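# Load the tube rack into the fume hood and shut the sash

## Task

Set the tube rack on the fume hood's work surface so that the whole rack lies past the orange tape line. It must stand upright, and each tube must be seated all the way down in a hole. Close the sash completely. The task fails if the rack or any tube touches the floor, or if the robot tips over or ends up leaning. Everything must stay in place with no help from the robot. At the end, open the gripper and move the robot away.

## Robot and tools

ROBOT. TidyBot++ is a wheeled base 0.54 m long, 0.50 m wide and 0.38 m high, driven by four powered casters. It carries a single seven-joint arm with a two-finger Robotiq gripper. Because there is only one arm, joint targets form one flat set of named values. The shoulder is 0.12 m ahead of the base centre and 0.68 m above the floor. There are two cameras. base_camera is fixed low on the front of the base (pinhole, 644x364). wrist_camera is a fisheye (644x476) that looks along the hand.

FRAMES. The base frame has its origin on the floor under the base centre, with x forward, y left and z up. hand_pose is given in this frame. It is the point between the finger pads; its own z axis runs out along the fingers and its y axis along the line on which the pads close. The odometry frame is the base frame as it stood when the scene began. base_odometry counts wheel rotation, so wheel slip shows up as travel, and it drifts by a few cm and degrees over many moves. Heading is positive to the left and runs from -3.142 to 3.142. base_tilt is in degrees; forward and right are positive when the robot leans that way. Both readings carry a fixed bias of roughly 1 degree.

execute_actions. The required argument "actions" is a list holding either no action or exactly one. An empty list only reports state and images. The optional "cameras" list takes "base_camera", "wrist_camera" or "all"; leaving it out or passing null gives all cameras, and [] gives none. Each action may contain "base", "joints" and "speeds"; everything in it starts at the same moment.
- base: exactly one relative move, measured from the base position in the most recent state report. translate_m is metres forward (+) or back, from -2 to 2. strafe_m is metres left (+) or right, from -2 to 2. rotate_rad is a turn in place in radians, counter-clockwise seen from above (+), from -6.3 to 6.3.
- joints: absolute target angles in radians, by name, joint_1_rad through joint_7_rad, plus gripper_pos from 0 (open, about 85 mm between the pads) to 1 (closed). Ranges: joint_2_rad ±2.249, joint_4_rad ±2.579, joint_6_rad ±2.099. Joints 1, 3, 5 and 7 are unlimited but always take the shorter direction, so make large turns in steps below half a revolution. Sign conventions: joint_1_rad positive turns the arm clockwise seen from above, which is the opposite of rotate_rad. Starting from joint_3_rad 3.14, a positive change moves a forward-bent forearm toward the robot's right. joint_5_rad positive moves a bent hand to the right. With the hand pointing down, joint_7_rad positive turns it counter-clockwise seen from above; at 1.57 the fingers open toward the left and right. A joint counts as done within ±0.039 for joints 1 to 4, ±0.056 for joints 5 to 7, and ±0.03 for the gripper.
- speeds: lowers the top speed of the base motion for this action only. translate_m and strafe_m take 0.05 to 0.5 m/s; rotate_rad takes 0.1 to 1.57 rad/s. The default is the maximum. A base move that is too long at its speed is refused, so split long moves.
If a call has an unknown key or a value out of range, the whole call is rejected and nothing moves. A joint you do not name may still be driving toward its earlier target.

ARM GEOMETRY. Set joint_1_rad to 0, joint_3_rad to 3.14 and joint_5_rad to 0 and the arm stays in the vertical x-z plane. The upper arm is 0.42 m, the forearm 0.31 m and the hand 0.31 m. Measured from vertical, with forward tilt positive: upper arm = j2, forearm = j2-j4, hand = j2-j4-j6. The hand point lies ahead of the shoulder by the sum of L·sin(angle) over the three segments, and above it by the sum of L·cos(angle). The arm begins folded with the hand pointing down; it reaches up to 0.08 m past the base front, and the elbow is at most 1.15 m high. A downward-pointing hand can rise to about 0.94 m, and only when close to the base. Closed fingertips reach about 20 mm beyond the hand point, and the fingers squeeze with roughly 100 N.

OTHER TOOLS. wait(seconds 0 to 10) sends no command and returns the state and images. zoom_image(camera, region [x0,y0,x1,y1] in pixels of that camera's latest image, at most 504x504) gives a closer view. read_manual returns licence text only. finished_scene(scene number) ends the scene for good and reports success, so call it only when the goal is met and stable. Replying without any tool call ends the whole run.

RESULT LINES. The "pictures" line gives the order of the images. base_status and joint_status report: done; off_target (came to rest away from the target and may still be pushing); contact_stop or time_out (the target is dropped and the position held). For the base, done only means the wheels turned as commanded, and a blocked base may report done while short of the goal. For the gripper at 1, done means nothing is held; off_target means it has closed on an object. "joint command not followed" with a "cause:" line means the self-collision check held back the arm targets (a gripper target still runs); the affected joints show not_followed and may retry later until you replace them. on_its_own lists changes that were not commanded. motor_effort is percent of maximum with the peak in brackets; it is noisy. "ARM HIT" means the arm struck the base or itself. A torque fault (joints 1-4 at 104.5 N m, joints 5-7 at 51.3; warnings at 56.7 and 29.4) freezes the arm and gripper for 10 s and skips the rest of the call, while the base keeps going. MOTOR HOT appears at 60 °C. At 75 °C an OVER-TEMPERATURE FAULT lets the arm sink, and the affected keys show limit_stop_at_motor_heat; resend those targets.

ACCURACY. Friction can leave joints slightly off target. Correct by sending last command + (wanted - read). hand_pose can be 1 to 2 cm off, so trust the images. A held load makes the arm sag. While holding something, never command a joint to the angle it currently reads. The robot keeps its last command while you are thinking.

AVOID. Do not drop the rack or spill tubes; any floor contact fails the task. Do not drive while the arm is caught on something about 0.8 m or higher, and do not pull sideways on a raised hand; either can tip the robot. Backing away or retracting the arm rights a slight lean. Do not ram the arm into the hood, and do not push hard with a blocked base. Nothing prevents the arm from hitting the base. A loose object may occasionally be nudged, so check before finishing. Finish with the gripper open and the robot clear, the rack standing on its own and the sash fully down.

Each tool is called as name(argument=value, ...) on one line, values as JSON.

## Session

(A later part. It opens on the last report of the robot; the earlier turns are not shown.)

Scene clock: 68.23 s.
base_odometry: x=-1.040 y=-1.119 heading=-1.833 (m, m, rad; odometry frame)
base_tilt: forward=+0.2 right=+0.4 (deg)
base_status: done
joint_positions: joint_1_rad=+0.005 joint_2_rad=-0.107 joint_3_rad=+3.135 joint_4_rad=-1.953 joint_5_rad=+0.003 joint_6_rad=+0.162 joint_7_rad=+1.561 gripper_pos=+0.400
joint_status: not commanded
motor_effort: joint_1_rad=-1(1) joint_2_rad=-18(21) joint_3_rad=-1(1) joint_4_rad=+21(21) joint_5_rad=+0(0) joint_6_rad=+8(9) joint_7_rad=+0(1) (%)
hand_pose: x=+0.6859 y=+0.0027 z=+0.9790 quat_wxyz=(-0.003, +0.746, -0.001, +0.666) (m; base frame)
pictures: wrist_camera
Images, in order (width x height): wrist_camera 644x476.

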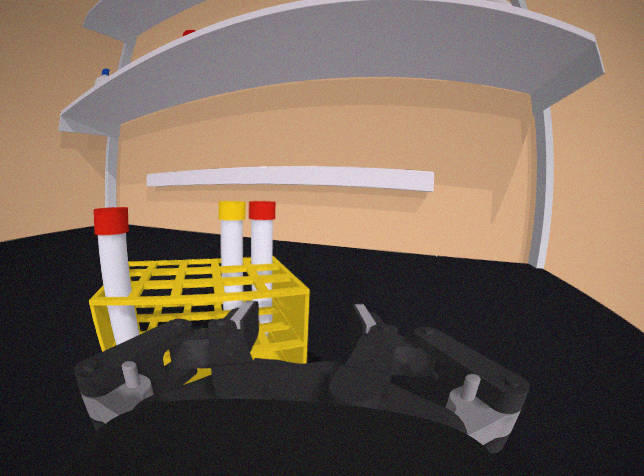

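execute_actions(actions=[{"base":{"translate_m":-0.25}}], cameras=[])

execute_actions(actions=[{"base":{"rotate_rad":-0.35},"joints":{"joint_2_rad":-0.35,"joint_4_rad":-2.08,"joint_6_rad":0.08,"gripper_pos":0}}], cameras=[])

execute_actions(actions=[{"base":{"strafe_m":0.95},"joints":{"joint_1_rad":0.87}}])

execute_actions(actions=[{"base":{"translate_m":0.28},"speeds":{"translate_m":0.15}}])

Scene clock: 71.77 s.
base_odometry: x=-0.975 y=-0.877 heading=-1.833 (m, m, rad; odometry frame)
base_tilt: forward=+0.2 right=+0.4 (deg)
base_status: done
joint_positions: joint_1_rad=+0.003 joint_2_rad=-0.105 joint_3_rad=+3.135 joint_4_rad=-1.954 joint_5_rad=+0.003 joint_6_rad=+0.162 joint_7_rad=+1.561 gripper_pos=+0.400
joint_status: not commanded
motor_effort: joint_1_rad=-1(4) joint_2_rad=-19(21) joint_3_rad=-1(3) joint_4_rad=+21(22) joint_5_rad=+0(0) joint_6_rad=+8(8) joint_7_rad=-1(0) (%)
hand_pose: x=+0.6864 y=+0.0037 z=+0.9774 quat_wxyz=(-0.003, +0.747, -0.001, +0.665) (m; base frame)
pictures: none
No camera images: the call's "cameras" was empty. Leave "cameras" out to get every camera's image.

Scene clock: 73.07 s.
base_odometry: x=-0.975 y=-0.877 heading=-2.183 (m, m, rad; odometry frame)
base_tilt: forward=+0.2 right=+0.4 (deg)
base_status: done
joint_positions: joint_1_rad=-0.002 joint_2_rad=-0.342 joint_3_rad=+3.138 joint_4_rad=-2.067 joint_5_rad=+0.003 joint_6_rad=+0.107 joint_7_rad=+1.561 gripper_pos=+0.000
joint_status: all done
motor_effort: joint_1_rad=-1(1) joint_2_rad=-10(20) joint_3_rad=-1(4) joint_4_rad=+21(22) joint_5_rad=+0(1) joint_6_rad=+8(9) joint_7_rad=+0(0) (%)
hand_pose: x=+0.5993 y=+0.0042 z=+1.0156 quat_wxyz=(-0.004, +0.723, +0.000, +0.691) (m; base frame)
pictures: none
No camera images: the call's "cameras" was empty. Leave "cameras" out to get every camera's image.

Scene clock: 76.33 s.
base_odometry: x=-0.198 y=-1.424 heading=-2.183 (m, m, rad; odometry frame)
base_tilt: forward=+0.2 right=+0.4 (deg)
base_status: done
joint_positions: joint_1_rad=+0.854 joint_2_rad=-0.342 joint_3_rad=+3.138 joint_4_rad=-2.069 joint_5_rad=+0.003 joint_6_rad=+0.106 joint_7_rad=+1.561 gripper_pos=+0.000
joint_status: all done
motor_effort: joint_1_rad=-1(2) joint_2_rad=-10(11) joint_3_rad=+0(3) joint_4_rad=+21(22) joint_5_rad=+1(0) joint_6_rad=+8(8) joint_7_rad=+1(0) (%)
hand_pose: x=+0.4368 y=-0.3599 z=+1.0136 quat_wxyz=(+0.283, +0.659, -0.301, +0.628) (m; base frame)
pictures: base_camera, wrist_camera
Images, in order (width x height): base_camera 644x364, wrist_camera 644x476.

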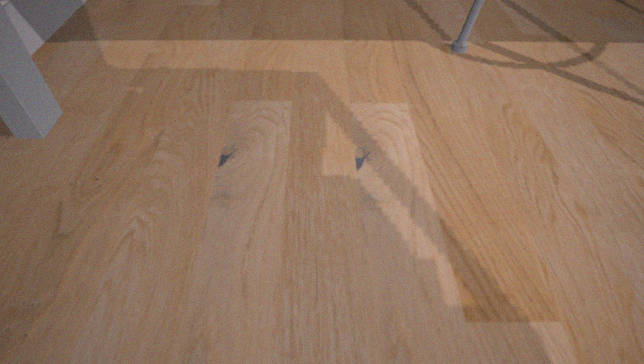

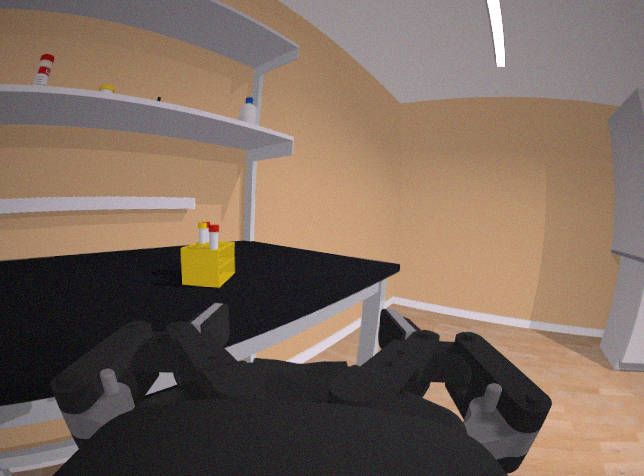

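Scene clock: 78.87 s.
base_odometry: x=-0.359 y=-1.653 heading=-2.183 (m, m, rad; odometry frame)
base_tilt: forward=+0.2 right=+0.4 (deg)
base_status: done
joint_positions: joint_1_rad=+0.855 joint_2_rad=-0.343 joint_3_rad=+3.138 joint_4_rad=-2.070 joint_5_rad=+0.003 joint_6_rad=+0.105 joint_7_rad=+1.561 gripper_pos=+0.000
joint_status: not commanded
motor_effort: joint_1_rad=-2(3) joint_2_rad=-9(12) joint_3_rad=-1(4) joint_4_rad=+21(22) joint_5_rad=+0(0) joint_6_rad=+8(9) joint_7_rad=+0(0) (%)
hand_pose: x=+0.4364 y=-0.3601 z=+1.0131 quat_wxyz=(+0.283, +0.659, -0.302, +0.628) (m; base frame)
pictures: base_camera, wrist_camera
Images, in order (width x height): base_camera 644x364, wrist_camera 644x476.

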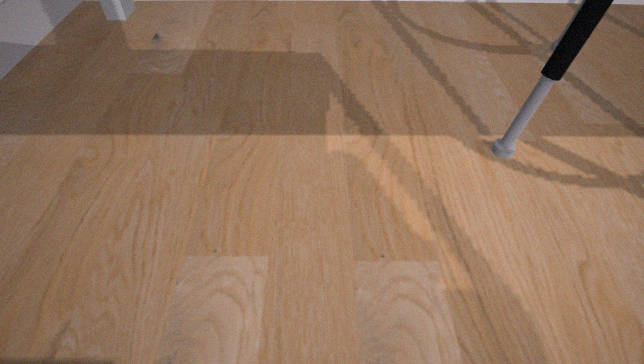

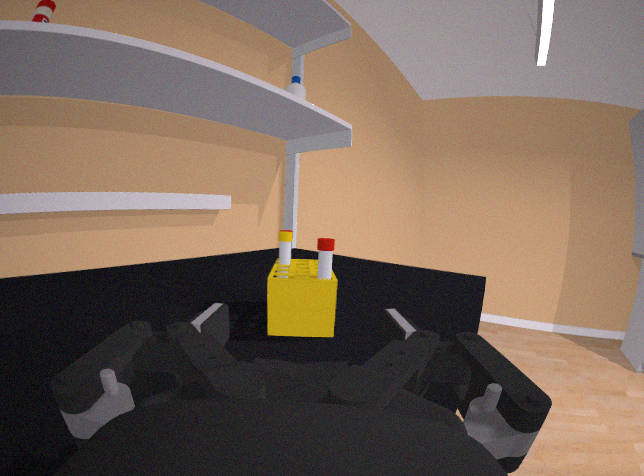

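execute_actions(actions=[{"joints":{"joint_2_rad":-0.045,"joint_4_rad":-1.86,"joint_6_rad":0.04}}], cameras=["wrist_camera"])

execute_actions(actions=[{"joints":{"joint_2_rad":0.05,"joint_4_rad":-1.76}}], cameras=["wrist_camera"])

Scene clock: 80.83 s.
base_odometry: x=-0.359 y=-1.653 heading=-2.183 (m, m, rad; odometry frame)
base_tilt: forward=+0.2 right=+0.4 (deg)
base_status: not commanded
joint_positions: joint_1_rad=+0.855 joint_2_rad=-0.053 joint_3_rad=+3.138 joint_4_rad=-1.873 joint_5_rad=+0.003 joint_6_rad=+0.066 joint_7_rad=+1.561 gripper_pos=+0.000
joint_status: all done
motor_effort: joint_1_rad=-1(1) joint_2_rad=-20(22) joint_3_rad=-1(0) joint_4_rad=+21(22) joint_5_rad=-1(1) joint_6_rad=+8(8) joint_7_rad=+0(0) (%)
hand_pose: x=+0.5076 y=-0.4419 z=+0.9674 quat_wxyz=(+0.262, +0.699, -0.320, +0.583) (m; base frame)
pictures: wrist_camera
Images, in order (width x height): wrist_camera 644x476.

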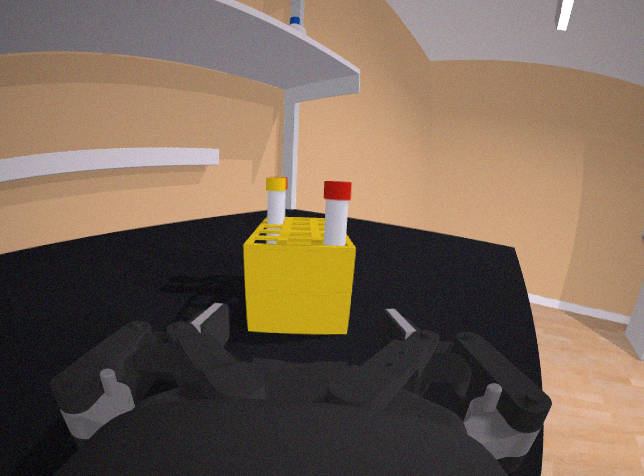

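Scene clock: 81.80 s.
base_odometry: x=-0.359 y=-1.653 heading=-2.183 (m, m, rad; odometry frame)
base_tilt: forward=+0.2 right=+0.4 (deg)
base_status: not commanded
joint_positions: joint_1_rad=+0.855 joint_2_rad=+0.035 joint_3_rad=+3.138 joint_4_rad=-1.766 joint_5_rad=+0.003 joint_6_rad=+0.065 joint_7_rad=+1.561 gripper_pos=+0.000
joint_status: all done
motor_effort: joint_1_rad=-1(1) joint_2_rad=-24(25) joint_3_rad=-1(1) joint_4_rad=+21(22) joint_5_rad=+0(0) joint_6_rad=+8(8) joint_7_rad=+0(0) (%)
hand_pose: x=+0.5334 y=-0.4716 z=+0.9798 quat_wxyz=(+0.265, +0.694, -0.318, +0.590) (m; base frame)
pictures: wrist_camera
Images, in order (width x height): wrist_camera 644x476.

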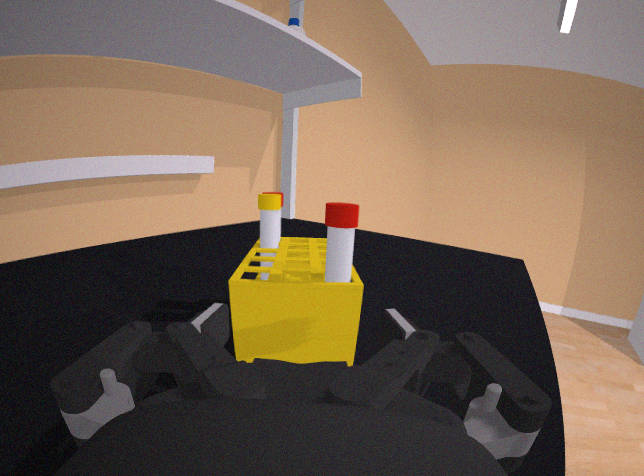

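execute_actions(actions=[{"joints":{"joint_1_rad":0.83}}], cameras=[])

execute_actions(actions=[{"joints":{"joint_2_rad":0.145,"joint_4_rad":-1.665}}], cameras=["wrist_camera"])

execute_actions(actions=[{"joints":{"joint_2_rad":0.235,"joint_4_rad":-1.56}}], cameras=["wrist_camera"])

Scene clock: 83.73 s.
base_odometry: x=-0.359 y=-1.653 heading=-2.183 (m, m, rad; odometry frame)
base_tilt: forward=+0.2 right=+0.4 (deg)
base_status: not commanded
joint_positions: joint_1_rad=+0.839 joint_2_rad=+0.035 joint_3_rad=+3.138 joint_4_rad=-1.766 joint_5_rad=+0.003 joint_6_rad=+0.065 joint_7_rad=+1.561 gripper_pos=+0.000
joint_status: all done
motor_effort: joint_1_rad=-1(2) joint_2_rad=-23(24) joint_3_rad=-1(3) joint_4_rad=+21(21) joint_5_rad=+0(0) joint_6_rad=+8(8) joint_7_rad=+0(0) (%)
hand_pose: x=+0.5412 y=-0.4646 z=+0.9798 quat_wxyz=(+0.260, +0.696, -0.312, +0.592) (m; base frame)
pictures: none
No camera images: the call's "cameras" was empty. Leave "cameras" out to get every camera's image.

Scene clock: 84.70 s.
base_odometry: x=-0.359 y=-1.653 heading=-2.183 (m, m, rad; odometry frame)
base_tilt: forward=+0.2 right=+0.4 (deg)
base_status: not commanded
joint_positions: joint_1_rad=+0.839 joint_2_rad=+0.129 joint_3_rad=+3.138 joint_4_rad=-1.671 joint_5_rad=+0.003 joint_6_rad=+0.065 joint_7_rad=+1.561 gripper_pos=+0.000
joint_status: all done
motor_effort: joint_1_rad=-2(2) joint_2_rad=-27(28) joint_3_rad=-1(2) joint_4_rad=+21(22) joint_5_rad=+0(0) joint_6_rad=+7(8) joint_7_rad=+0(0) (%)
hand_pose: x=+0.5677 y=-0.4941 z=+0.9766 quat_wxyz=(+0.260, +0.696, -0.312, +0.592) (m; base frame)
pictures: wrist_camera
Images, in order (width x height): wrist_camera 644x476.

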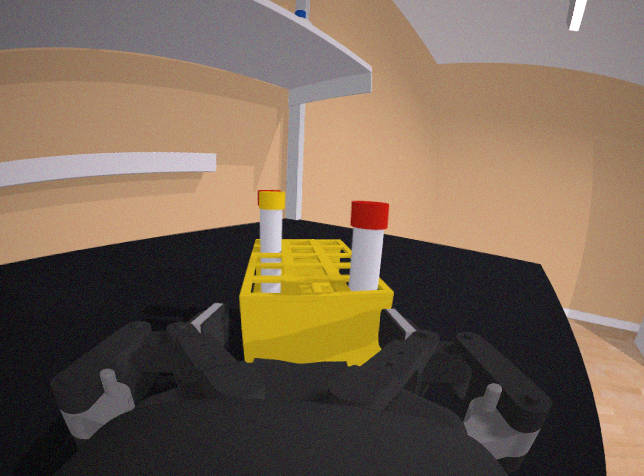

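Scene clock: 85.67 s.
base_odometry: x=-0.359 y=-1.653 heading=-2.183 (m, m, rad; odometry frame)
base_tilt: forward=+0.2 right=+0.4 (deg)
base_status: not commanded
joint_positions: joint_1_rad=+0.839 joint_2_rad=+0.218 joint_3_rad=+3.138 joint_4_rad=-1.567 joint_5_rad=+0.003 joint_6_rad=+0.065 joint_7_rad=+1.561 gripper_pos=+0.000
joint_status: all done
motor_effort: joint_1_rad=-2(1) joint_2_rad=-30(32) joint_3_rad=-2(1) joint_4_rad=+21(22) joint_5_rad=+0(0) joint_6_rad=+8(8) joint_7_rad=+0(0) (%)
hand_pose: x=+0.5935 y=-0.5228 z=+0.9794 quat_wxyz=(+0.262, +0.692, -0.310, +0.597) (m; base frame)
pictures: wrist_camera
Images, in order (width x height): wrist_camera 644x476.

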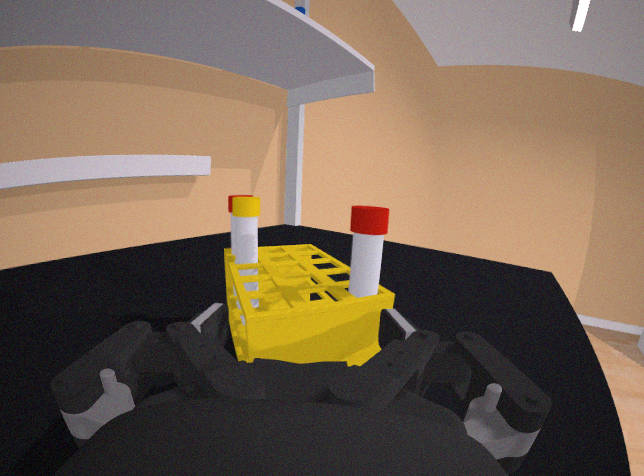

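execute_actions(actions=[{"base":{"translate_m":-0.12},"speeds":{"translate_m":0.1},"joints":{"joint_2_rad":-0.08,"joint_4_rad":-1.87}}], cameras=[])

execute_actions(actions=[{"base":{"strafe_m":-0.17},"speeds":{"strafe_m":0.15},"joints":{"joint_1_rad":0.535}}], cameras=["wrist_camera"])

Scene clock: 88.40 s.
base_odometry: x=-0.290 y=-1.555 heading=-2.183 (m, m, rad; odometry frame)
base_tilt: forward=+0.2 right=+0.4 (deg)
base_status: done
joint_positions: joint_1_rad=+0.836 joint_2_rad=-0.073 joint_3_rad=+3.138 joint_4_rad=-1.858 joint_5_rad=+0.003 joint_6_rad=+0.065 joint_7_rad=+1.561 gripper_pos=+0.000
joint_status: all done
motor_effort: joint_1_rad=-1(2) joint_2_rad=-20(33) joint_3_rad=-1(1) joint_4_rad=+21(22) joint_5_rad=+0(1) joint_6_rad=+8(8) joint_7_rad=+0(0) (%)
hand_pose: x=+0.5130 y=-0.4314 z=+0.9885 quat_wxyz=(+0.262, +0.692, -0.309, +0.598) (m; base frame)
pictures: none
No camera images: the call's "cameras" was empty. Leave "cameras" out to get every camera's image.

Scene clock: 90.20 s.
base_odometry: x=-0.429 y=-1.457 heading=-2.184 (m, m, rad; odometry frame)
base_tilt: forward=+0.2 right=+0.4 (deg)
base_status: done
joint_positions: joint_1_rad=+0.548 joint_2_rad=-0.073 joint_3_rad=+3.138 joint_4_rad=-1.859 joint_5_rad=+0.003 joint_6_rad=+0.065 joint_7_rad=+1.561 gripper_pos=+0.000
joint_status: all done
motor_effort: joint_1_rad=-1(3) joint_2_rad=-19(21) joint_3_rad=-1(2) joint_4_rad=+21(21) joint_5_rad=+0(0) joint_6_rad=+8(8) joint_7_rad=+0(0) (%)
hand_pose: x=+0.6193 y=-0.3015 z=+0.9876 quat_wxyz=(+0.173, +0.730, -0.206, +0.628) (m; base frame)
pictures: wrist_camera
Images, in order (width x height): wrist_camera 644x476.

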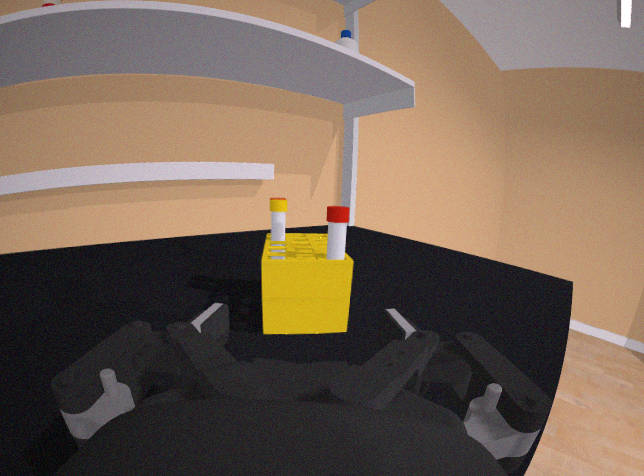

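execute_actions(actions=[{"joints":{"joint_2_rad":0.11,"joint_4_rad":-1.7}}], cameras=["wrist_camera"])

Scene clock: 91.87 s.
base_odometry: x=-0.429 y=-1.457 heading=-2.184 (m, m, rad; odometry frame)
base_tilt: forward=+0.2 right=+0.4 (deg)
base_status: not commanded
joint_positions: joint_1_rad=+0.548 joint_2_rad=+0.101 joint_3_rad=+3.138 joint_4_rad=-1.710 joint_5_rad=+0.003 joint_6_rad=+0.065 joint_7_rad=+1.561 gripper_pos=+0.000
joint_status: all done
motor_effort: joint_1_rad=-1(1) joint_2_rad=-26(29) joint_3_rad=-1(1) joint_4_rad=+21(22) joint_5_rad=+0(0) joint_6_rad=+8(8) joint_7_rad=+0(0) (%)
hand_pose: x=+0.6793 y=-0.3381 z=+0.9710 quat_wxyz=(+0.171, +0.738, -0.209, +0.619) (m; base frame)
pictures: wrist_camera
Images, in order (width x height): wrist_camera 644x476.

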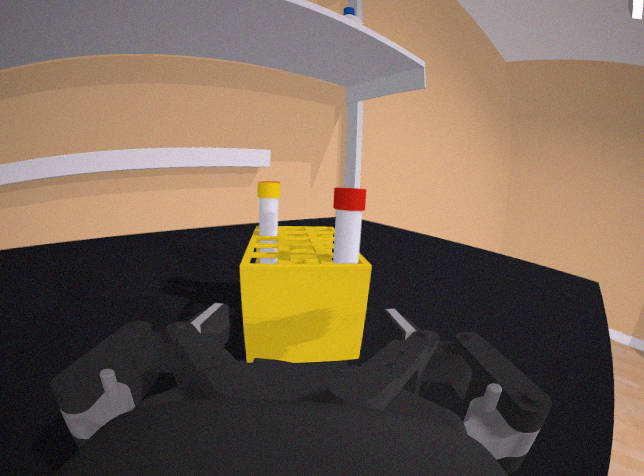

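execute_actions(actions=[{"joints":{"joint_2_rad":0.22,"joint_4_rad":-1.575}}], cameras=["wrist_camera"])

execute_actions(actions=[{"joints":{"joint_2_rad":0.325,"joint_4_rad":-1.45,"joint_6_rad":0.0}}], cameras=["wrist_camera"])

Scene clock: 93.70 s.
base_odometry: x=-0.429 y=-1.457 heading=-2.184 (m, m, rad; odometry frame)
base_tilt: forward=+0.2 right=+0.4 (deg)
base_status: not commanded
joint_positions: joint_1_rad=+0.548 joint_2_rad=+0.205 joint_3_rad=+3.138 joint_4_rad=-1.582 joint_5_rad=+0.003 joint_6_rad=+0.065 joint_7_rad=+1.561 gripper_pos=+0.000
joint_status: all done
motor_effort: joint_1_rad=-1(1) joint_2_rad=-30(32) joint_3_rad=-1(1) joint_4_rad=+21(22) joint_5_rad=+0(0) joint_6_rad=+8(8) joint_7_rad=+0(0) (%)
hand_pose: x=+0.7185 y=-0.3620 z=+0.9791 quat_wxyz=(+0.173, +0.730, -0.207, +0.628) (m; base frame)
pictures: wrist_camera
Images, in order (width x height): wrist_camera 644x476.

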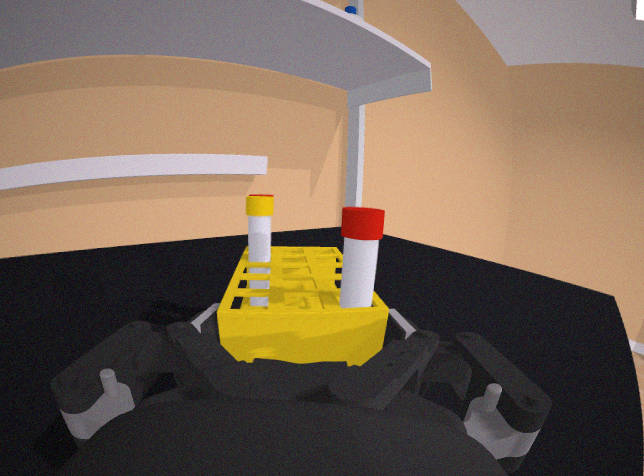

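Scene clock: 94.70 s.
base_odometry: x=-0.429 y=-1.457 heading=-2.184 (m, m, rad; odometry frame)
base_tilt: forward=+0.2 right=+0.4 (deg)
base_status: not commanded
joint_positions: joint_1_rad=+0.548 joint_2_rad=+0.306 joint_3_rad=+3.138 joint_4_rad=-1.457 joint_5_rad=+0.003 joint_6_rad=+0.029 joint_7_rad=+1.561 gripper_pos=+0.000
joint_status: all done
motor_effort: joint_1_rad=-1(1) joint_2_rad=-34(34) joint_3_rad=-2(1) joint_4_rad=+20(22) joint_5_rad=+1(0) joint_6_rad=+8(8) joint_7_rad=-1(0) (%)
hand_pose: x=+0.7545 y=-0.3840 z=+0.9723 quat_wxyz=(+0.172, +0.733, -0.208, +0.624) (m; base frame)
pictures: wrist_camera
Images, in order (width x height): wrist_camera 644x476.

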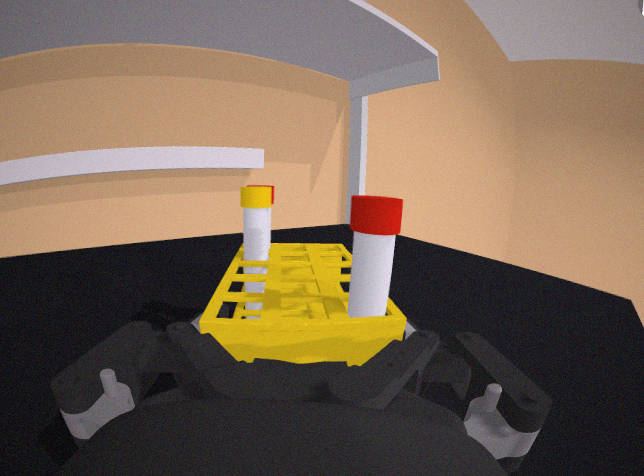

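execute_actions(actions=[{"joints":{"gripper_pos":1}}], cameras=[])

execute_actions(actions=[{"joints":{"joint_2_rad":0.18,"joint_6_rad":-0.1}}], cameras=["wrist_camera"])

execute_actions(actions=[{"joints":{"joint_2_rad":0.06,"joint_4_rad":-1.5,"joint_6_rad":-0.18}}], cameras=[])

execute_actions(actions=[{"base":{"translate_m":-1.45},"speeds":{"translate_m":0.35},"joints":{"joint_2_rad":-0.05,"joint_4_rad":-1.56,"joint_6_rad":-0.23}}], cameras=["wrist_camera"])

execute_actions(actions=[{"base":{"rotate_rad":-1.57},"speeds":{"rotate_rad":0.6}}], cameras=[])

execute_actions(actions=[{"joints":{"joint_1_rad":0.25}}], cameras=[])

execute_actions(actions=[{"joints":{"joint_1_rad":-0.015}}])

Scene clock: 97.00 s.
base_odometry: x=-0.429 y=-1.457 heading=-2.184 (m, m, rad; odometry frame)
base_tilt: forward=+0.2 right=+0.4 (deg)
base_status: not commanded
joint_positions: joint_1_rad=+0.548 joint_2_rad=+0.306 joint_3_rad=+3.138 joint_4_rad=-1.456 joint_5_rad=+0.003 joint_6_rad=+0.029 joint_7_rad=+1.561 gripper_pos=+0.081
joint_status: gripper_pos off_target (ended at +0.081, target +1.000)
motor_effort: joint_1_rad=-1(1) joint_2_rad=-33(34) joint_3_rad=-1(2) joint_4_rad=+21(21) joint_5_rad=+0(0) joint_6_rad=+7(8) joint_7_rad=+0(0) (%)
hand_pose: x=+0.7546 y=-0.3841 z=+0.9729 quat_wxyz=(+0.172, +0.733, -0.208, +0.624) (m; base frame)
pictures: none
No camera images: the call's "cameras" was empty. Leave "cameras" out to get every camera's image.

Scene clock: 98.13 s.
base_odometry: x=-0.429 y=-1.457 heading=-2.184 (m, m, rad; odometry frame)
base_tilt: forward=+0.2 right=+0.4 (deg)
base_status: not commanded
joint_positions: joint_1_rad=+0.548 joint_2_rad=+0.195 joint_3_rad=+3.138 joint_4_rad=-1.457 joint_5_rad=+0.003 joint_6_rad=-0.079 joint_7_rad=+1.561 gripper_pos=+0.081
joint_status: all done
motor_effort: joint_1_rad=-1(1) joint_2_rad=-31(37) joint_3_rad=-1(2) joint_4_rad=+23(23) joint_5_rad=+0(1) joint_6_rad=+8(9) joint_7_rad=+0(1) (%)
hand_pose: x=+0.7199 y=-0.3630 z=+1.0197 quat_wxyz=(+0.172, +0.732, -0.208, +0.625) (m; base frame)
pictures: wrist_camera
Images, in order (width x height): wrist_camera 644x476.

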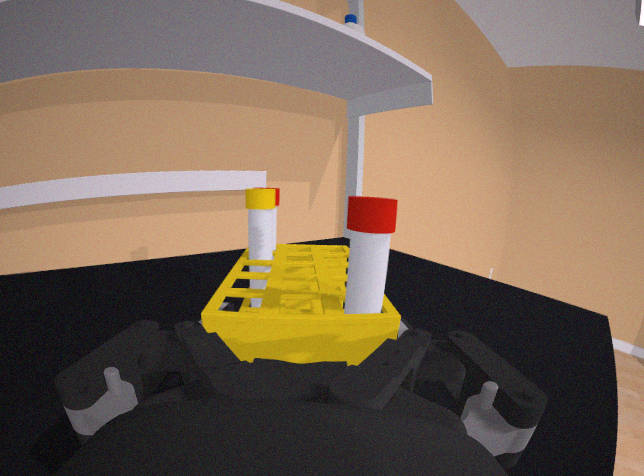

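Scene clock: 99.20 s.
base_odometry: x=-0.429 y=-1.457 heading=-2.184 (m, m, rad; odometry frame)
base_tilt: forward=+0.2 right=+0.4 (deg)
base_status: not commanded
joint_positions: joint_1_rad=+0.548 joint_2_rad=+0.074 joint_3_rad=+3.138 joint_4_rad=-1.498 joint_5_rad=+0.003 joint_6_rad=-0.160 joint_7_rad=+1.561 gripper_pos=+0.081
joint_status: all done
motor_effort: joint_1_rad=-1(1) joint_2_rad=-27(33) joint_3_rad=-1(1) joint_4_rad=+22(23) joint_5_rad=+0(0) joint_6_rad=+8(10) joint_7_rad=+0(0) (%)
hand_pose: x=+0.6776 y=-0.3372 z=+1.0512 quat_wxyz=(+0.172, +0.733, -0.208, +0.625) (m; base frame)
pictures: none
No camera images: the call's "cameras" was empty. Leave "cameras" out to get every camera's image.

Scene clock: 104.40 s.
base_odometry: x=+0.404 y=-0.271 heading=-2.184 (m, m, rad; odometry frame)
base_tilt: forward=+0.2 right=+0.4 (deg)
base_status: done
joint_positions: joint_1_rad=+0.547 joint_2_rad=-0.033 joint_3_rad=+3.138 joint_4_rad=-1.558 joint_5_rad=+0.003 joint_6_rad=-0.212 joint_7_rad=+1.561 gripper_pos=+0.081
joint_status: all done
motor_effort: joint_1_rad=-1(0) joint_2_rad=-22(31) joint_3_rad=-1(1) joint_4_rad=+23(24) joint_5_rad=-1(0) joint_6_rad=+9(9) joint_7_rad=-1(0) (%)
hand_pose: x=+0.6395 y=-0.3130 z=+1.0651 quat_wxyz=(+0.171, +0.735, -0.208, +0.623) (m; base frame)
pictures: wrist_camera
Images, in order (width x height): wrist_camera 644x476.

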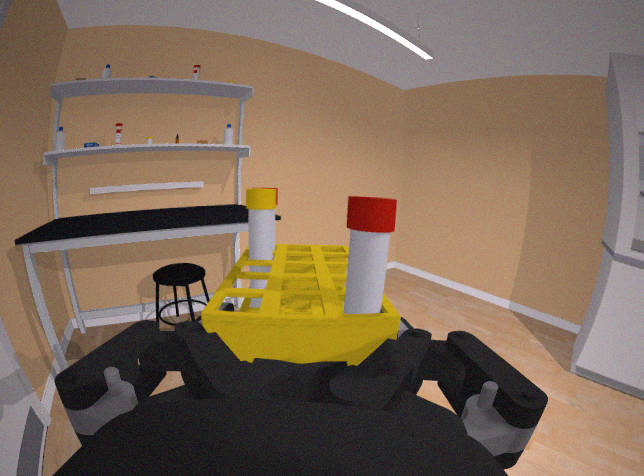

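Scene clock: 107.77 s.
base_odometry: x=+0.404 y=-0.271 heading=+2.530 (m, m, rad; odometry frame)
base_tilt: forward=+0.2 right=+0.4 (deg)
base_status: done
joint_positions: joint_1_rad=+0.540 joint_2_rad=-0.033 joint_3_rad=+3.138 joint_4_rad=-1.558 joint_5_rad=+0.003 joint_6_rad=-0.212 joint_7_rad=+1.561 gripper_pos=+0.081
joint_status: not commanded
motor_effort: joint_1_rad=-2(2) joint_2_rad=-23(24) joint_3_rad=-1(2) joint_4_rad=+23(23) joint_5_rad=+0(1) joint_6_rad=+9(9) joint_7_rad=+0(1) (%)
hand_pose: x=+0.6416 y=-0.3093 z=+1.0651 quat_wxyz=(+0.169, +0.735, -0.205, +0.623) (m; base frame)
pictures: none
No camera images: the call's "cameras" was empty. Leave "cameras" out to get every camera's image.

Scene clock: 109.13 s.
base_odometry: x=+0.404 y=-0.271 heading=+2.530 (m, m, rad; odometry frame)
base_tilt: forward=+0.2 right=+0.4 (deg)
base_status: not commanded
joint_positions: joint_1_rad=+0.261 joint_2_rad=-0.033 joint_3_rad=+3.138 joint_4_rad=-1.558 joint_5_rad=+0.003 joint_6_rad=-0.212 joint_7_rad=+1.561 gripper_pos=+0.081
joint_status: all done
motor_effort: joint_1_rad=-1(1) joint_2_rad=-23(23) joint_3_rad=-1(1) joint_4_rad=+23(23) joint_5_rad=+0(1) joint_6_rad=+8(9) joint_7_rad=+0(0) (%)
hand_pose: x=+0.7067 y=-0.1532 z=+1.0651 quat_wxyz=(+0.081, +0.757, -0.101, +0.641) (m; base frame)
pictures: none
No camera images: the call's "cameras" was empty. Leave "cameras" out to get every camera's image.

Scene clock: 110.43 s.
base_odometry: x=+0.404 y=-0.271 heading=+2.530 (m, m, rad; odometry frame)
base_tilt: forward=+0.2 right=+0.4 (deg)
base_status: not commanded
joint_positions: joint_1_rad=-0.004 joint_2_rad=-0.033 joint_3_rad=+3.137 joint_4_rad=-1.558 joint_5_rad=+0.003 joint_6_rad=-0.212 joint_7_rad=+1.561 gripper_pos=+0.081
joint_status: all done
motor_effort: joint_1_rad=-1(0) joint_2_rad=-23(23) joint_3_rad=-2(0) joint_4_rad=+23(23) joint_5_rad=-1(0) joint_6_rad=+9(9) joint_7_rad=+1(0) (%)
hand_pose: x=+0.7263 y=+0.0064 z=+1.0651 quat_wxyz=(-0.005, +0.763, +0.000, +0.646) (m; base frame)
pictures: base_camera, wrist_camera
Images, in order (width x height): base_camera 644x364, wrist_camera 644x476.

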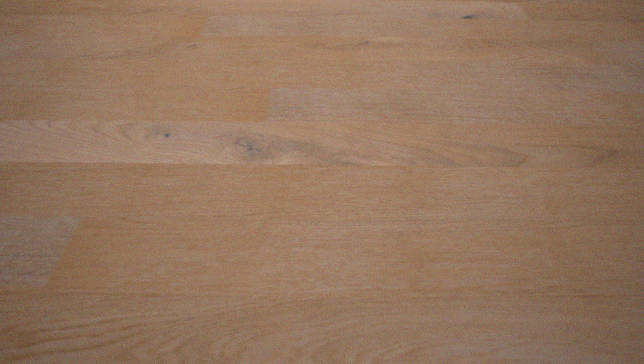

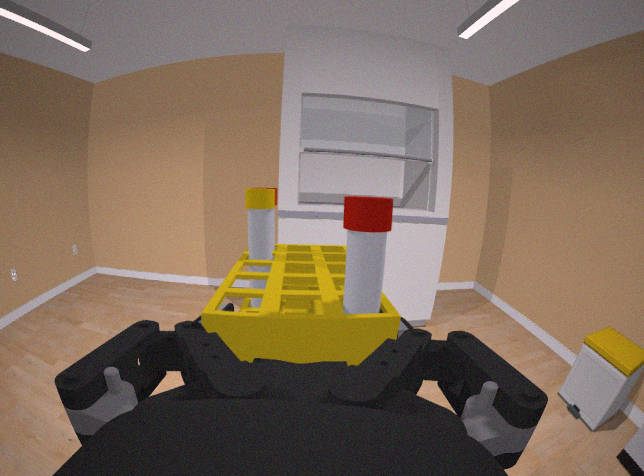

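execute_actions(actions=[{"base":{"strafe_m":-0.36},"speeds":{"strafe_m":0.3}}], cameras=[])

execute_actions(actions=[{"base":{"translate_m":1.5},"speeds":{"translate_m":0.35}}])

execute_actions(actions=[{"base":{"translate_m":0.5},"speeds":{"translate_m":0.2}}])

execute_actions(actions=[{"joints":{"joint_4_rad":-1.72,"joint_6_rad":-0.04}}], cameras=[])

execute_actions(actions=[{"joints":{"joint_4_rad":-1.82,"joint_6_rad":0.05}}], cameras=["wrist_camera"])

Scene clock: 113.60 s.
base_odometry: x=+0.611 y=+0.024 heading=+2.529 (m, m, rad; odometry frame)
base_tilt: forward=+0.2 right=+0.4 (deg)
base_status: done
joint_positions: joint_1_rad=-0.007 joint_2_rad=-0.033 joint_3_rad=+3.137 joint_4_rad=-1.558 joint_5_rad=+0.003 joint_6_rad=-0.212 joint_7_rad=+1.561 gripper_pos=+0.081
joint_status: not commanded
motor_effort: joint_1_rad=-2(2) joint_2_rad=-23(24) joint_3_rad=-1(2) joint_4_rad=+23(23) joint_5_rad=+0(1) joint_6_rad=+9(9) joint_7_rad=+0(0) (%)
hand_pose: x=+0.7263 y=+0.0078 z=+1.0651 quat_wxyz=(-0.005, +0.763, +0.001, +0.646) (m; base frame)
pictures: none
No camera images: the call's "cameras" was empty. Leave "cameras" out to get every camera's image.

Scene clock: 118.97 s.
base_odometry: x=-0.616 y=+0.887 heading=+2.529 (m, m, rad; odometry frame)
base_tilt: forward=+0.2 right=+0.4 (deg)
base_status: done
joint_positions: joint_1_rad=-0.007 joint_2_rad=-0.036 joint_3_rad=+3.137 joint_4_rad=-1.559 joint_5_rad=+0.003 joint_6_rad=-0.213 joint_7_rad=+1.561 gripper_pos=+0.081
joint_status: not commanded
motor_effort: joint_1_rad=-1(3) joint_2_rad=-23(26) joint_3_rad=-1(0) joint_4_rad=+23(23) joint_5_rad=+0(0) joint_6_rad=+9(9) joint_7_rad=+0(0) (%)
hand_pose: x=+0.7250 y=+0.0078 z=+1.0661 quat_wxyz=(-0.005, +0.763, +0.001, +0.646) (m; base frame)
pictures: base_camera, wrist_camera
Images, in order (width x height): base_camera 644x364, wrist_camera 644x476.

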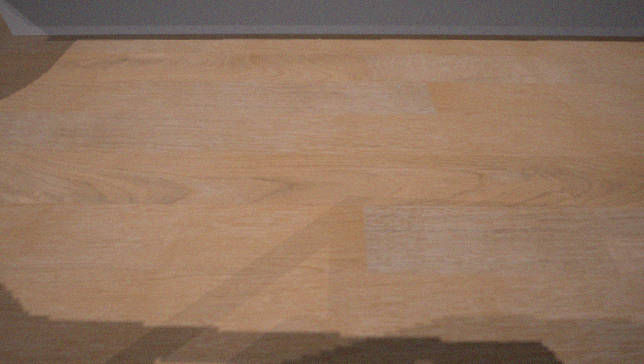

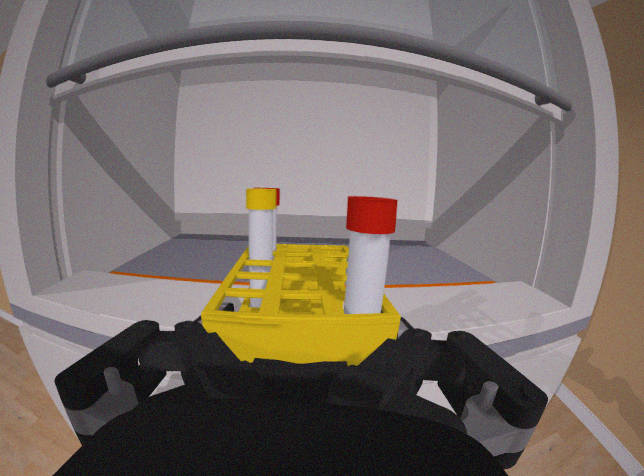

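Scene clock: 122.23 s.
base_odometry: x=-1.025 y=+1.175 heading=+2.529 (m, m, rad; odometry frame)
base_tilt: forward=+0.2 right=+0.4 (deg)
base_status: done
joint_positions: joint_1_rad=-0.007 joint_2_rad=-0.039 joint_3_rad=+3.137 joint_4_rad=-1.559 joint_5_rad=+0.003 joint_6_rad=-0.213 joint_7_rad=+1.561 gripper_pos=+0.081
joint_status: not commanded
motor_effort: joint_1_rad=-1(3) joint_2_rad=-23(27) joint_3_rad=-1(2) joint_4_rad=+23(23) joint_5_rad=-1(0) joint_6_rad=+9(9) joint_7_rad=+0(0) (%)
hand_pose: x=+0.7237 y=+0.0078 z=+1.0677 quat_wxyz=(-0.005, +0.762, +0.001, +0.647) (m; base frame)
pictures: base_camera, wrist_camera
Images, in order (width x height): base_camera 644x364, wrist_camera 644x476.

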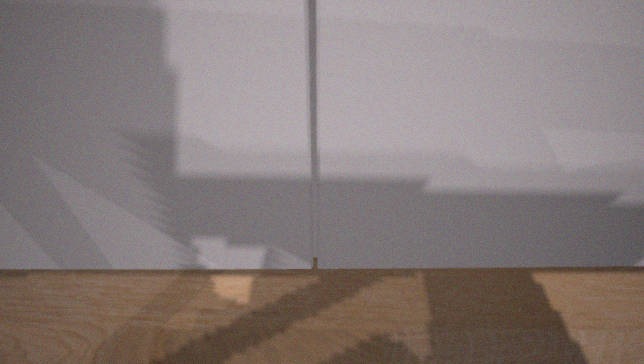

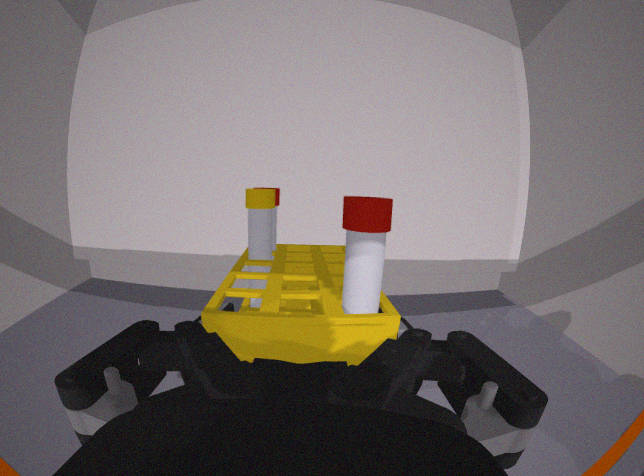

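Scene clock: 123.33 s.
base_odometry: x=-1.025 y=+1.175 heading=+2.529 (m, m, rad; odometry frame)
base_tilt: forward=+0.2 right=+0.4 (deg)
base_status: not commanded
joint_positions: joint_1_rad=-0.007 joint_2_rad=-0.039 joint_3_rad=+3.137 joint_4_rad=-1.721 joint_5_rad=+0.003 joint_6_rad=-0.072 joint_7_rad=+1.561 gripper_pos=+0.081
joint_status: all done
motor_effort: joint_1_rad=-1(1) joint_2_rad=-22(24) joint_3_rad=-1(1) joint_4_rad=+23(24) joint_5_rad=+0(1) joint_6_rad=+9(9) joint_7_rad=+0(0) (%)
hand_pose: x=+0.7210 y=+0.0079 z=+1.0104 quat_wxyz=(-0.005, +0.769, +0.002, +0.639) (m; base frame)
pictures: none
No camera images: the call's "cameras" was empty. Leave "cameras" out to get every camera's image.

Scene clock: 124.43 s.
base_odometry: x=-1.025 y=+1.175 heading=+2.529 (m, m, rad; odometry frame)
base_tilt: forward=+0.2 right=+0.4 (deg)
base_status: not commanded
joint_positions: joint_1_rad=-0.007 joint_2_rad=-0.039 joint_3_rad=+3.137 joint_4_rad=-1.813 joint_5_rad=+0.003 joint_6_rad=+0.028 joint_7_rad=+1.561 gripper_pos=+0.081
joint_status: all done
motor_effort: joint_1_rad=-1(2) joint_2_rad=-21(23) joint_3_rad=-1(1) joint_4_rad=+21(23) joint_5_rad=-1(1) joint_6_rad=+8(9) joint_7_rad=+0(0) (%)
hand_pose: x=+0.7169 y=+0.0079 z=+0.9841 quat_wxyz=(-0.006, +0.767, +0.002, +0.642) (m; base frame)
pictures: wrist_camera
Images, in order (width x height): wrist_camera 644x476.

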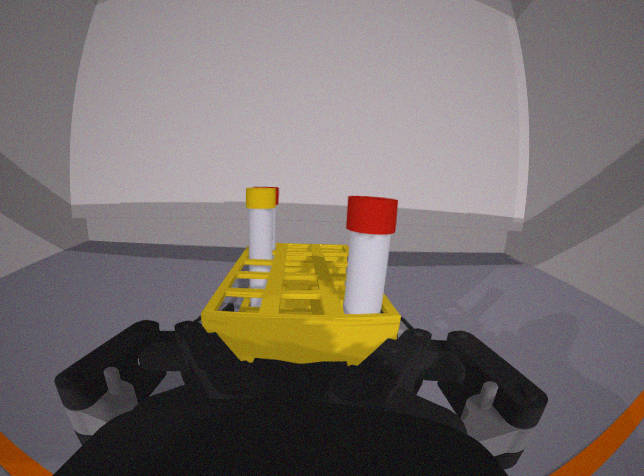

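execute_actions(actions=[{"joints":{"joint_4_rad":-1.845}}], cameras=[])

execute_actions(actions=[{"joints":{"gripper_pos":0,"joint_4_rad":-1.8}}], cameras=["wrist_camera"])

execute_actions(actions=[{"base":{"translate_m":-0.08},"speeds":{"translate_m":0.1}}], cameras=[])

execute_actions(actions=[{"base":{"translate_m":-0.33},"joints":{"joint_4_rad":-1.7}}])

execute_actions(actions=[{"joints":{"joint_2_rad":0.135,"joint_4_rad":-0.84,"joint_6_rad":-0.48,"joint_7_rad":-0.02,"gripper_pos":0.1}}], cameras=["wrist_camera"])

execute_actions(actions=[{"base":{"translate_m":0.125},"speeds":{"translate_m":0.1}}], cameras=["wrist_camera"])

Scene clock: 126.40 s.
base_odometry: x=-1.025 y=+1.175 heading=+2.529 (m, m, rad; odometry frame)
base_tilt: forward=+0.2 right=+0.4 (deg)
base_status: not commanded
joint_positions: joint_1_rad=-0.007 joint_2_rad=-0.042 joint_3_rad=+3.137 joint_4_rad=-1.823 joint_5_rad=+0.003 joint_6_rad=+0.037 joint_7_rad=+1.561 gripper_pos=+0.081
joint_status: all done
motor_effort: joint_1_rad=-1(1) joint_2_rad=-19(21) joint_3_rad=-1(1) joint_4_rad=+19(22) joint_5_rad=+0(0) joint_6_rad=+6(8) joint_7_rad=+0(0) (%)
hand_pose: x=+0.7154 y=+0.0079 z=+0.9826 quat_wxyz=(-0.006, +0.766, +0.002, +0.643) (m; base frame)
pictures: none
No camera images: the call's "cameras" was empty. Leave "cameras" out to get every camera's image.

Scene clock: 127.50 s.
base_odometry: x=-1.025 y=+1.175 heading=+2.529 (m, m, rad; odometry frame)
base_tilt: forward=+0.2 right=+0.4 (deg)
base_status: not commanded
joint_positions: joint_1_rad=-0.007 joint_2_rad=-0.042 joint_3_rad=+3.137 joint_4_rad=-1.811 joint_5_rad=+0.003 joint_6_rad=+0.037 joint_7_rad=+1.561 gripper_pos=+0.000
joint_status: all done
motor_effort: joint_1_rad=-1(1) joint_2_rad=-21(22) joint_3_rad=-1(1) joint_4_rad=+21(22) joint_5_rad=+0(0) joint_6_rad=+7(9) joint_7_rad=-1(1) (%)
hand_pose: x=+0.7168 y=+0.0079 z=+0.9904 quat_wxyz=(-0.006, +0.762, +0.002, +0.648) (m; base frame)
pictures: wrist_camera
Images, in order (width x height): wrist_camera 644x476.

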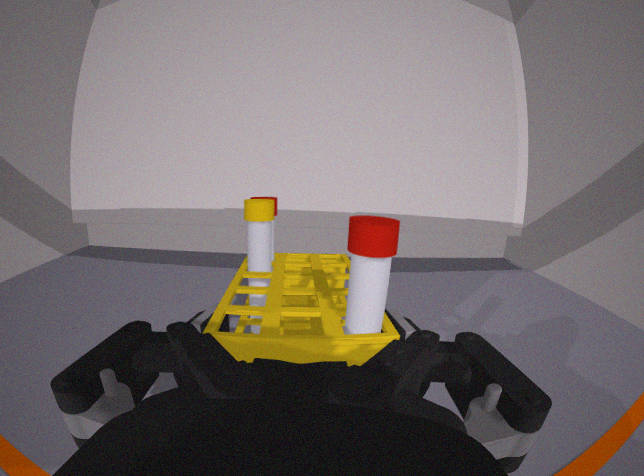

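Scene clock: 128.87 s.
base_odometry: x=-0.959 y=+1.129 heading=+2.530 (m, m, rad; odometry frame)
base_tilt: forward=+0.2 right=+0.4 (deg)
base_status: done
joint_positions: joint_1_rad=-0.007 joint_2_rad=-0.044 joint_3_rad=+3.137 joint_4_rad=-1.810 joint_5_rad=+0.003 joint_6_rad=+0.037 joint_7_rad=+1.561 gripper_pos=+0.000
joint_status: not commanded
motor_effort: joint_1_rad=-1(2) joint_2_rad=-21(25) joint_3_rad=-1(2) joint_4_rad=+21(22) joint_5_rad=+0(0) joint_6_rad=+8(8) joint_7_rad=+0(0) (%)
hand_pose: x=+0.7163 y=+0.0079 z=+0.9921 quat_wxyz=(-0.006, +0.761, +0.002, +0.649) (m; base frame)
pictures: none
No camera images: the call's "cameras" was empty. Leave "cameras" out to get every camera's image.

Scene clock: 130.93 s.
base_odometry: x=-0.689 y=+0.939 heading=+2.529 (m, m, rad; odometry frame)
base_tilt: forward=+0.2 right=+0.4 (deg)
base_status: done
joint_positions: joint_1_rad=-0.007 joint_2_rad=-0.052 joint_3_rad=+3.137 joint_4_rad=-1.703 joint_5_rad=+0.003 joint_6_rad=+0.037 joint_7_rad=+1.561 gripper_pos=+0.000
joint_status: all done
motor_effort: joint_1_rad=-1(1) joint_2_rad=-20(25) joint_3_rad=-1(2) joint_4_rad=+21(22) joint_5_rad=+0(0) joint_6_rad=+8(8) joint_7_rad=-1(0) (%)
hand_pose: x=+0.7214 y=+0.0080 z=+1.0634 quat_wxyz=(-0.006, +0.722, +0.002, +0.692) (m; base frame)
pictures: base_camera, wrist_camera
Images, in order (width x height): base_camera 644x364, wrist_camera 644x476.

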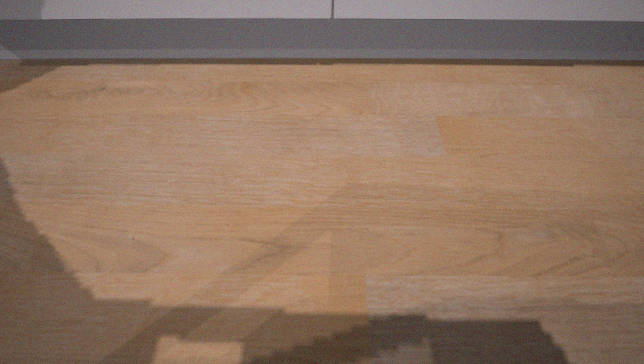

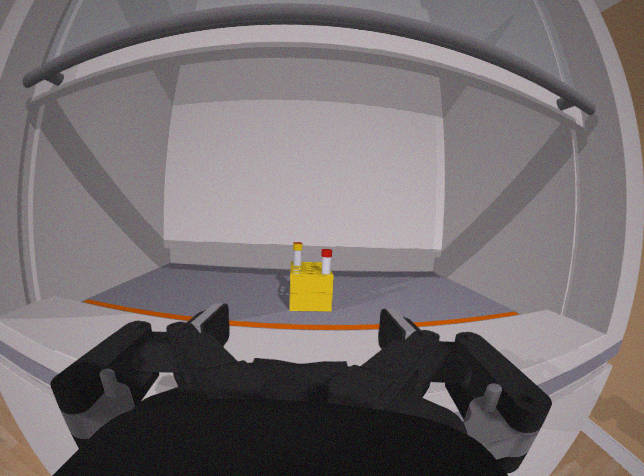

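Scene clock: 133.20 s.
base_odometry: x=-0.689 y=+0.939 heading=+2.529 (m, m, rad; odometry frame)
base_tilt: forward=+0.2 right=+0.4 (deg)
base_status: not commanded
joint_positions: joint_1_rad=-0.007 joint_2_rad=+0.110 joint_3_rad=+3.137 joint_4_rad=-0.848 joint_5_rad=+0.003 joint_6_rad=-0.453 joint_7_rad=+0.010 gripper_pos=+0.100
joint_status: all done
motor_effort: joint_1_rad=-1(1) joint_2_rad=-24(24) joint_3_rad=-1(1) joint_4_rad=+19(23) joint_5_rad=+0(0) joint_6_rad=+8(8) joint_7_rad=+0(0) (%)
hand_pose: x=+0.7294 y=+0.0073 z=+1.3305 quat_wxyz=(-0.538, +0.463, -0.454, +0.539) (m; base frame)
pictures: wrist_camera
Images, in order (width x height): wrist_camera 644x476.

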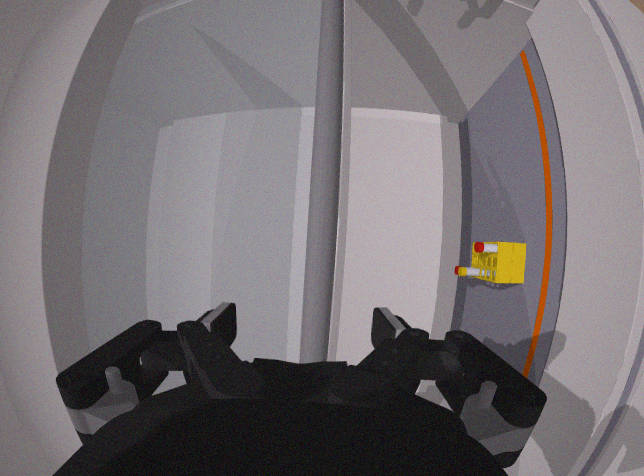

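Scene clock: 134.93 s.
base_odometry: x=-0.791 y=+1.011 heading=+2.529 (m, m, rad; odometry frame)
base_tilt: forward=+0.2 right=+0.4 (deg)
base_status: done
joint_positions: joint_1_rad=-0.007 joint_2_rad=+0.120 joint_3_rad=+3.137 joint_4_rad=-0.847 joint_5_rad=+0.003 joint_6_rad=-0.456 joint_7_rad=+0.010 gripper_pos=+0.100
joint_status: not commanded
motor_effort: joint_1_rad=-1(0) joint_2_rad=-21(27) joint_3_rad=-1(2) joint_4_rad=+19(19) joint_5_rad=+1(0) joint_6_rad=+8(9) joint_7_rad=+0(0) (%)
hand_pose: x=+0.7358 y=+0.0073 z=+1.3241 quat_wxyz=(-0.535, +0.467, -0.457, +0.536) (m; base frame)
pictures: wrist_camera
Images, in order (width x height): wrist_camera 644x476.

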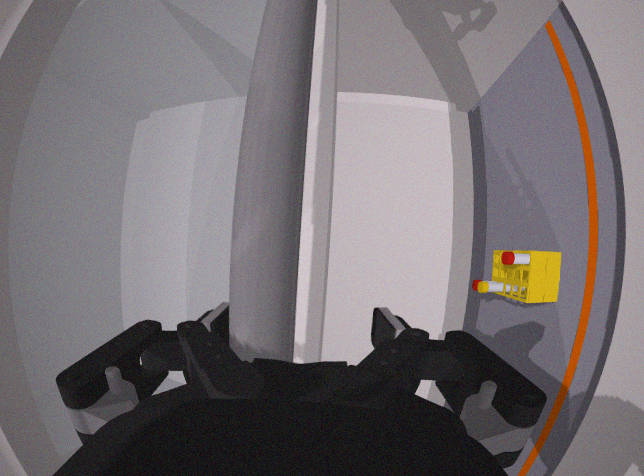

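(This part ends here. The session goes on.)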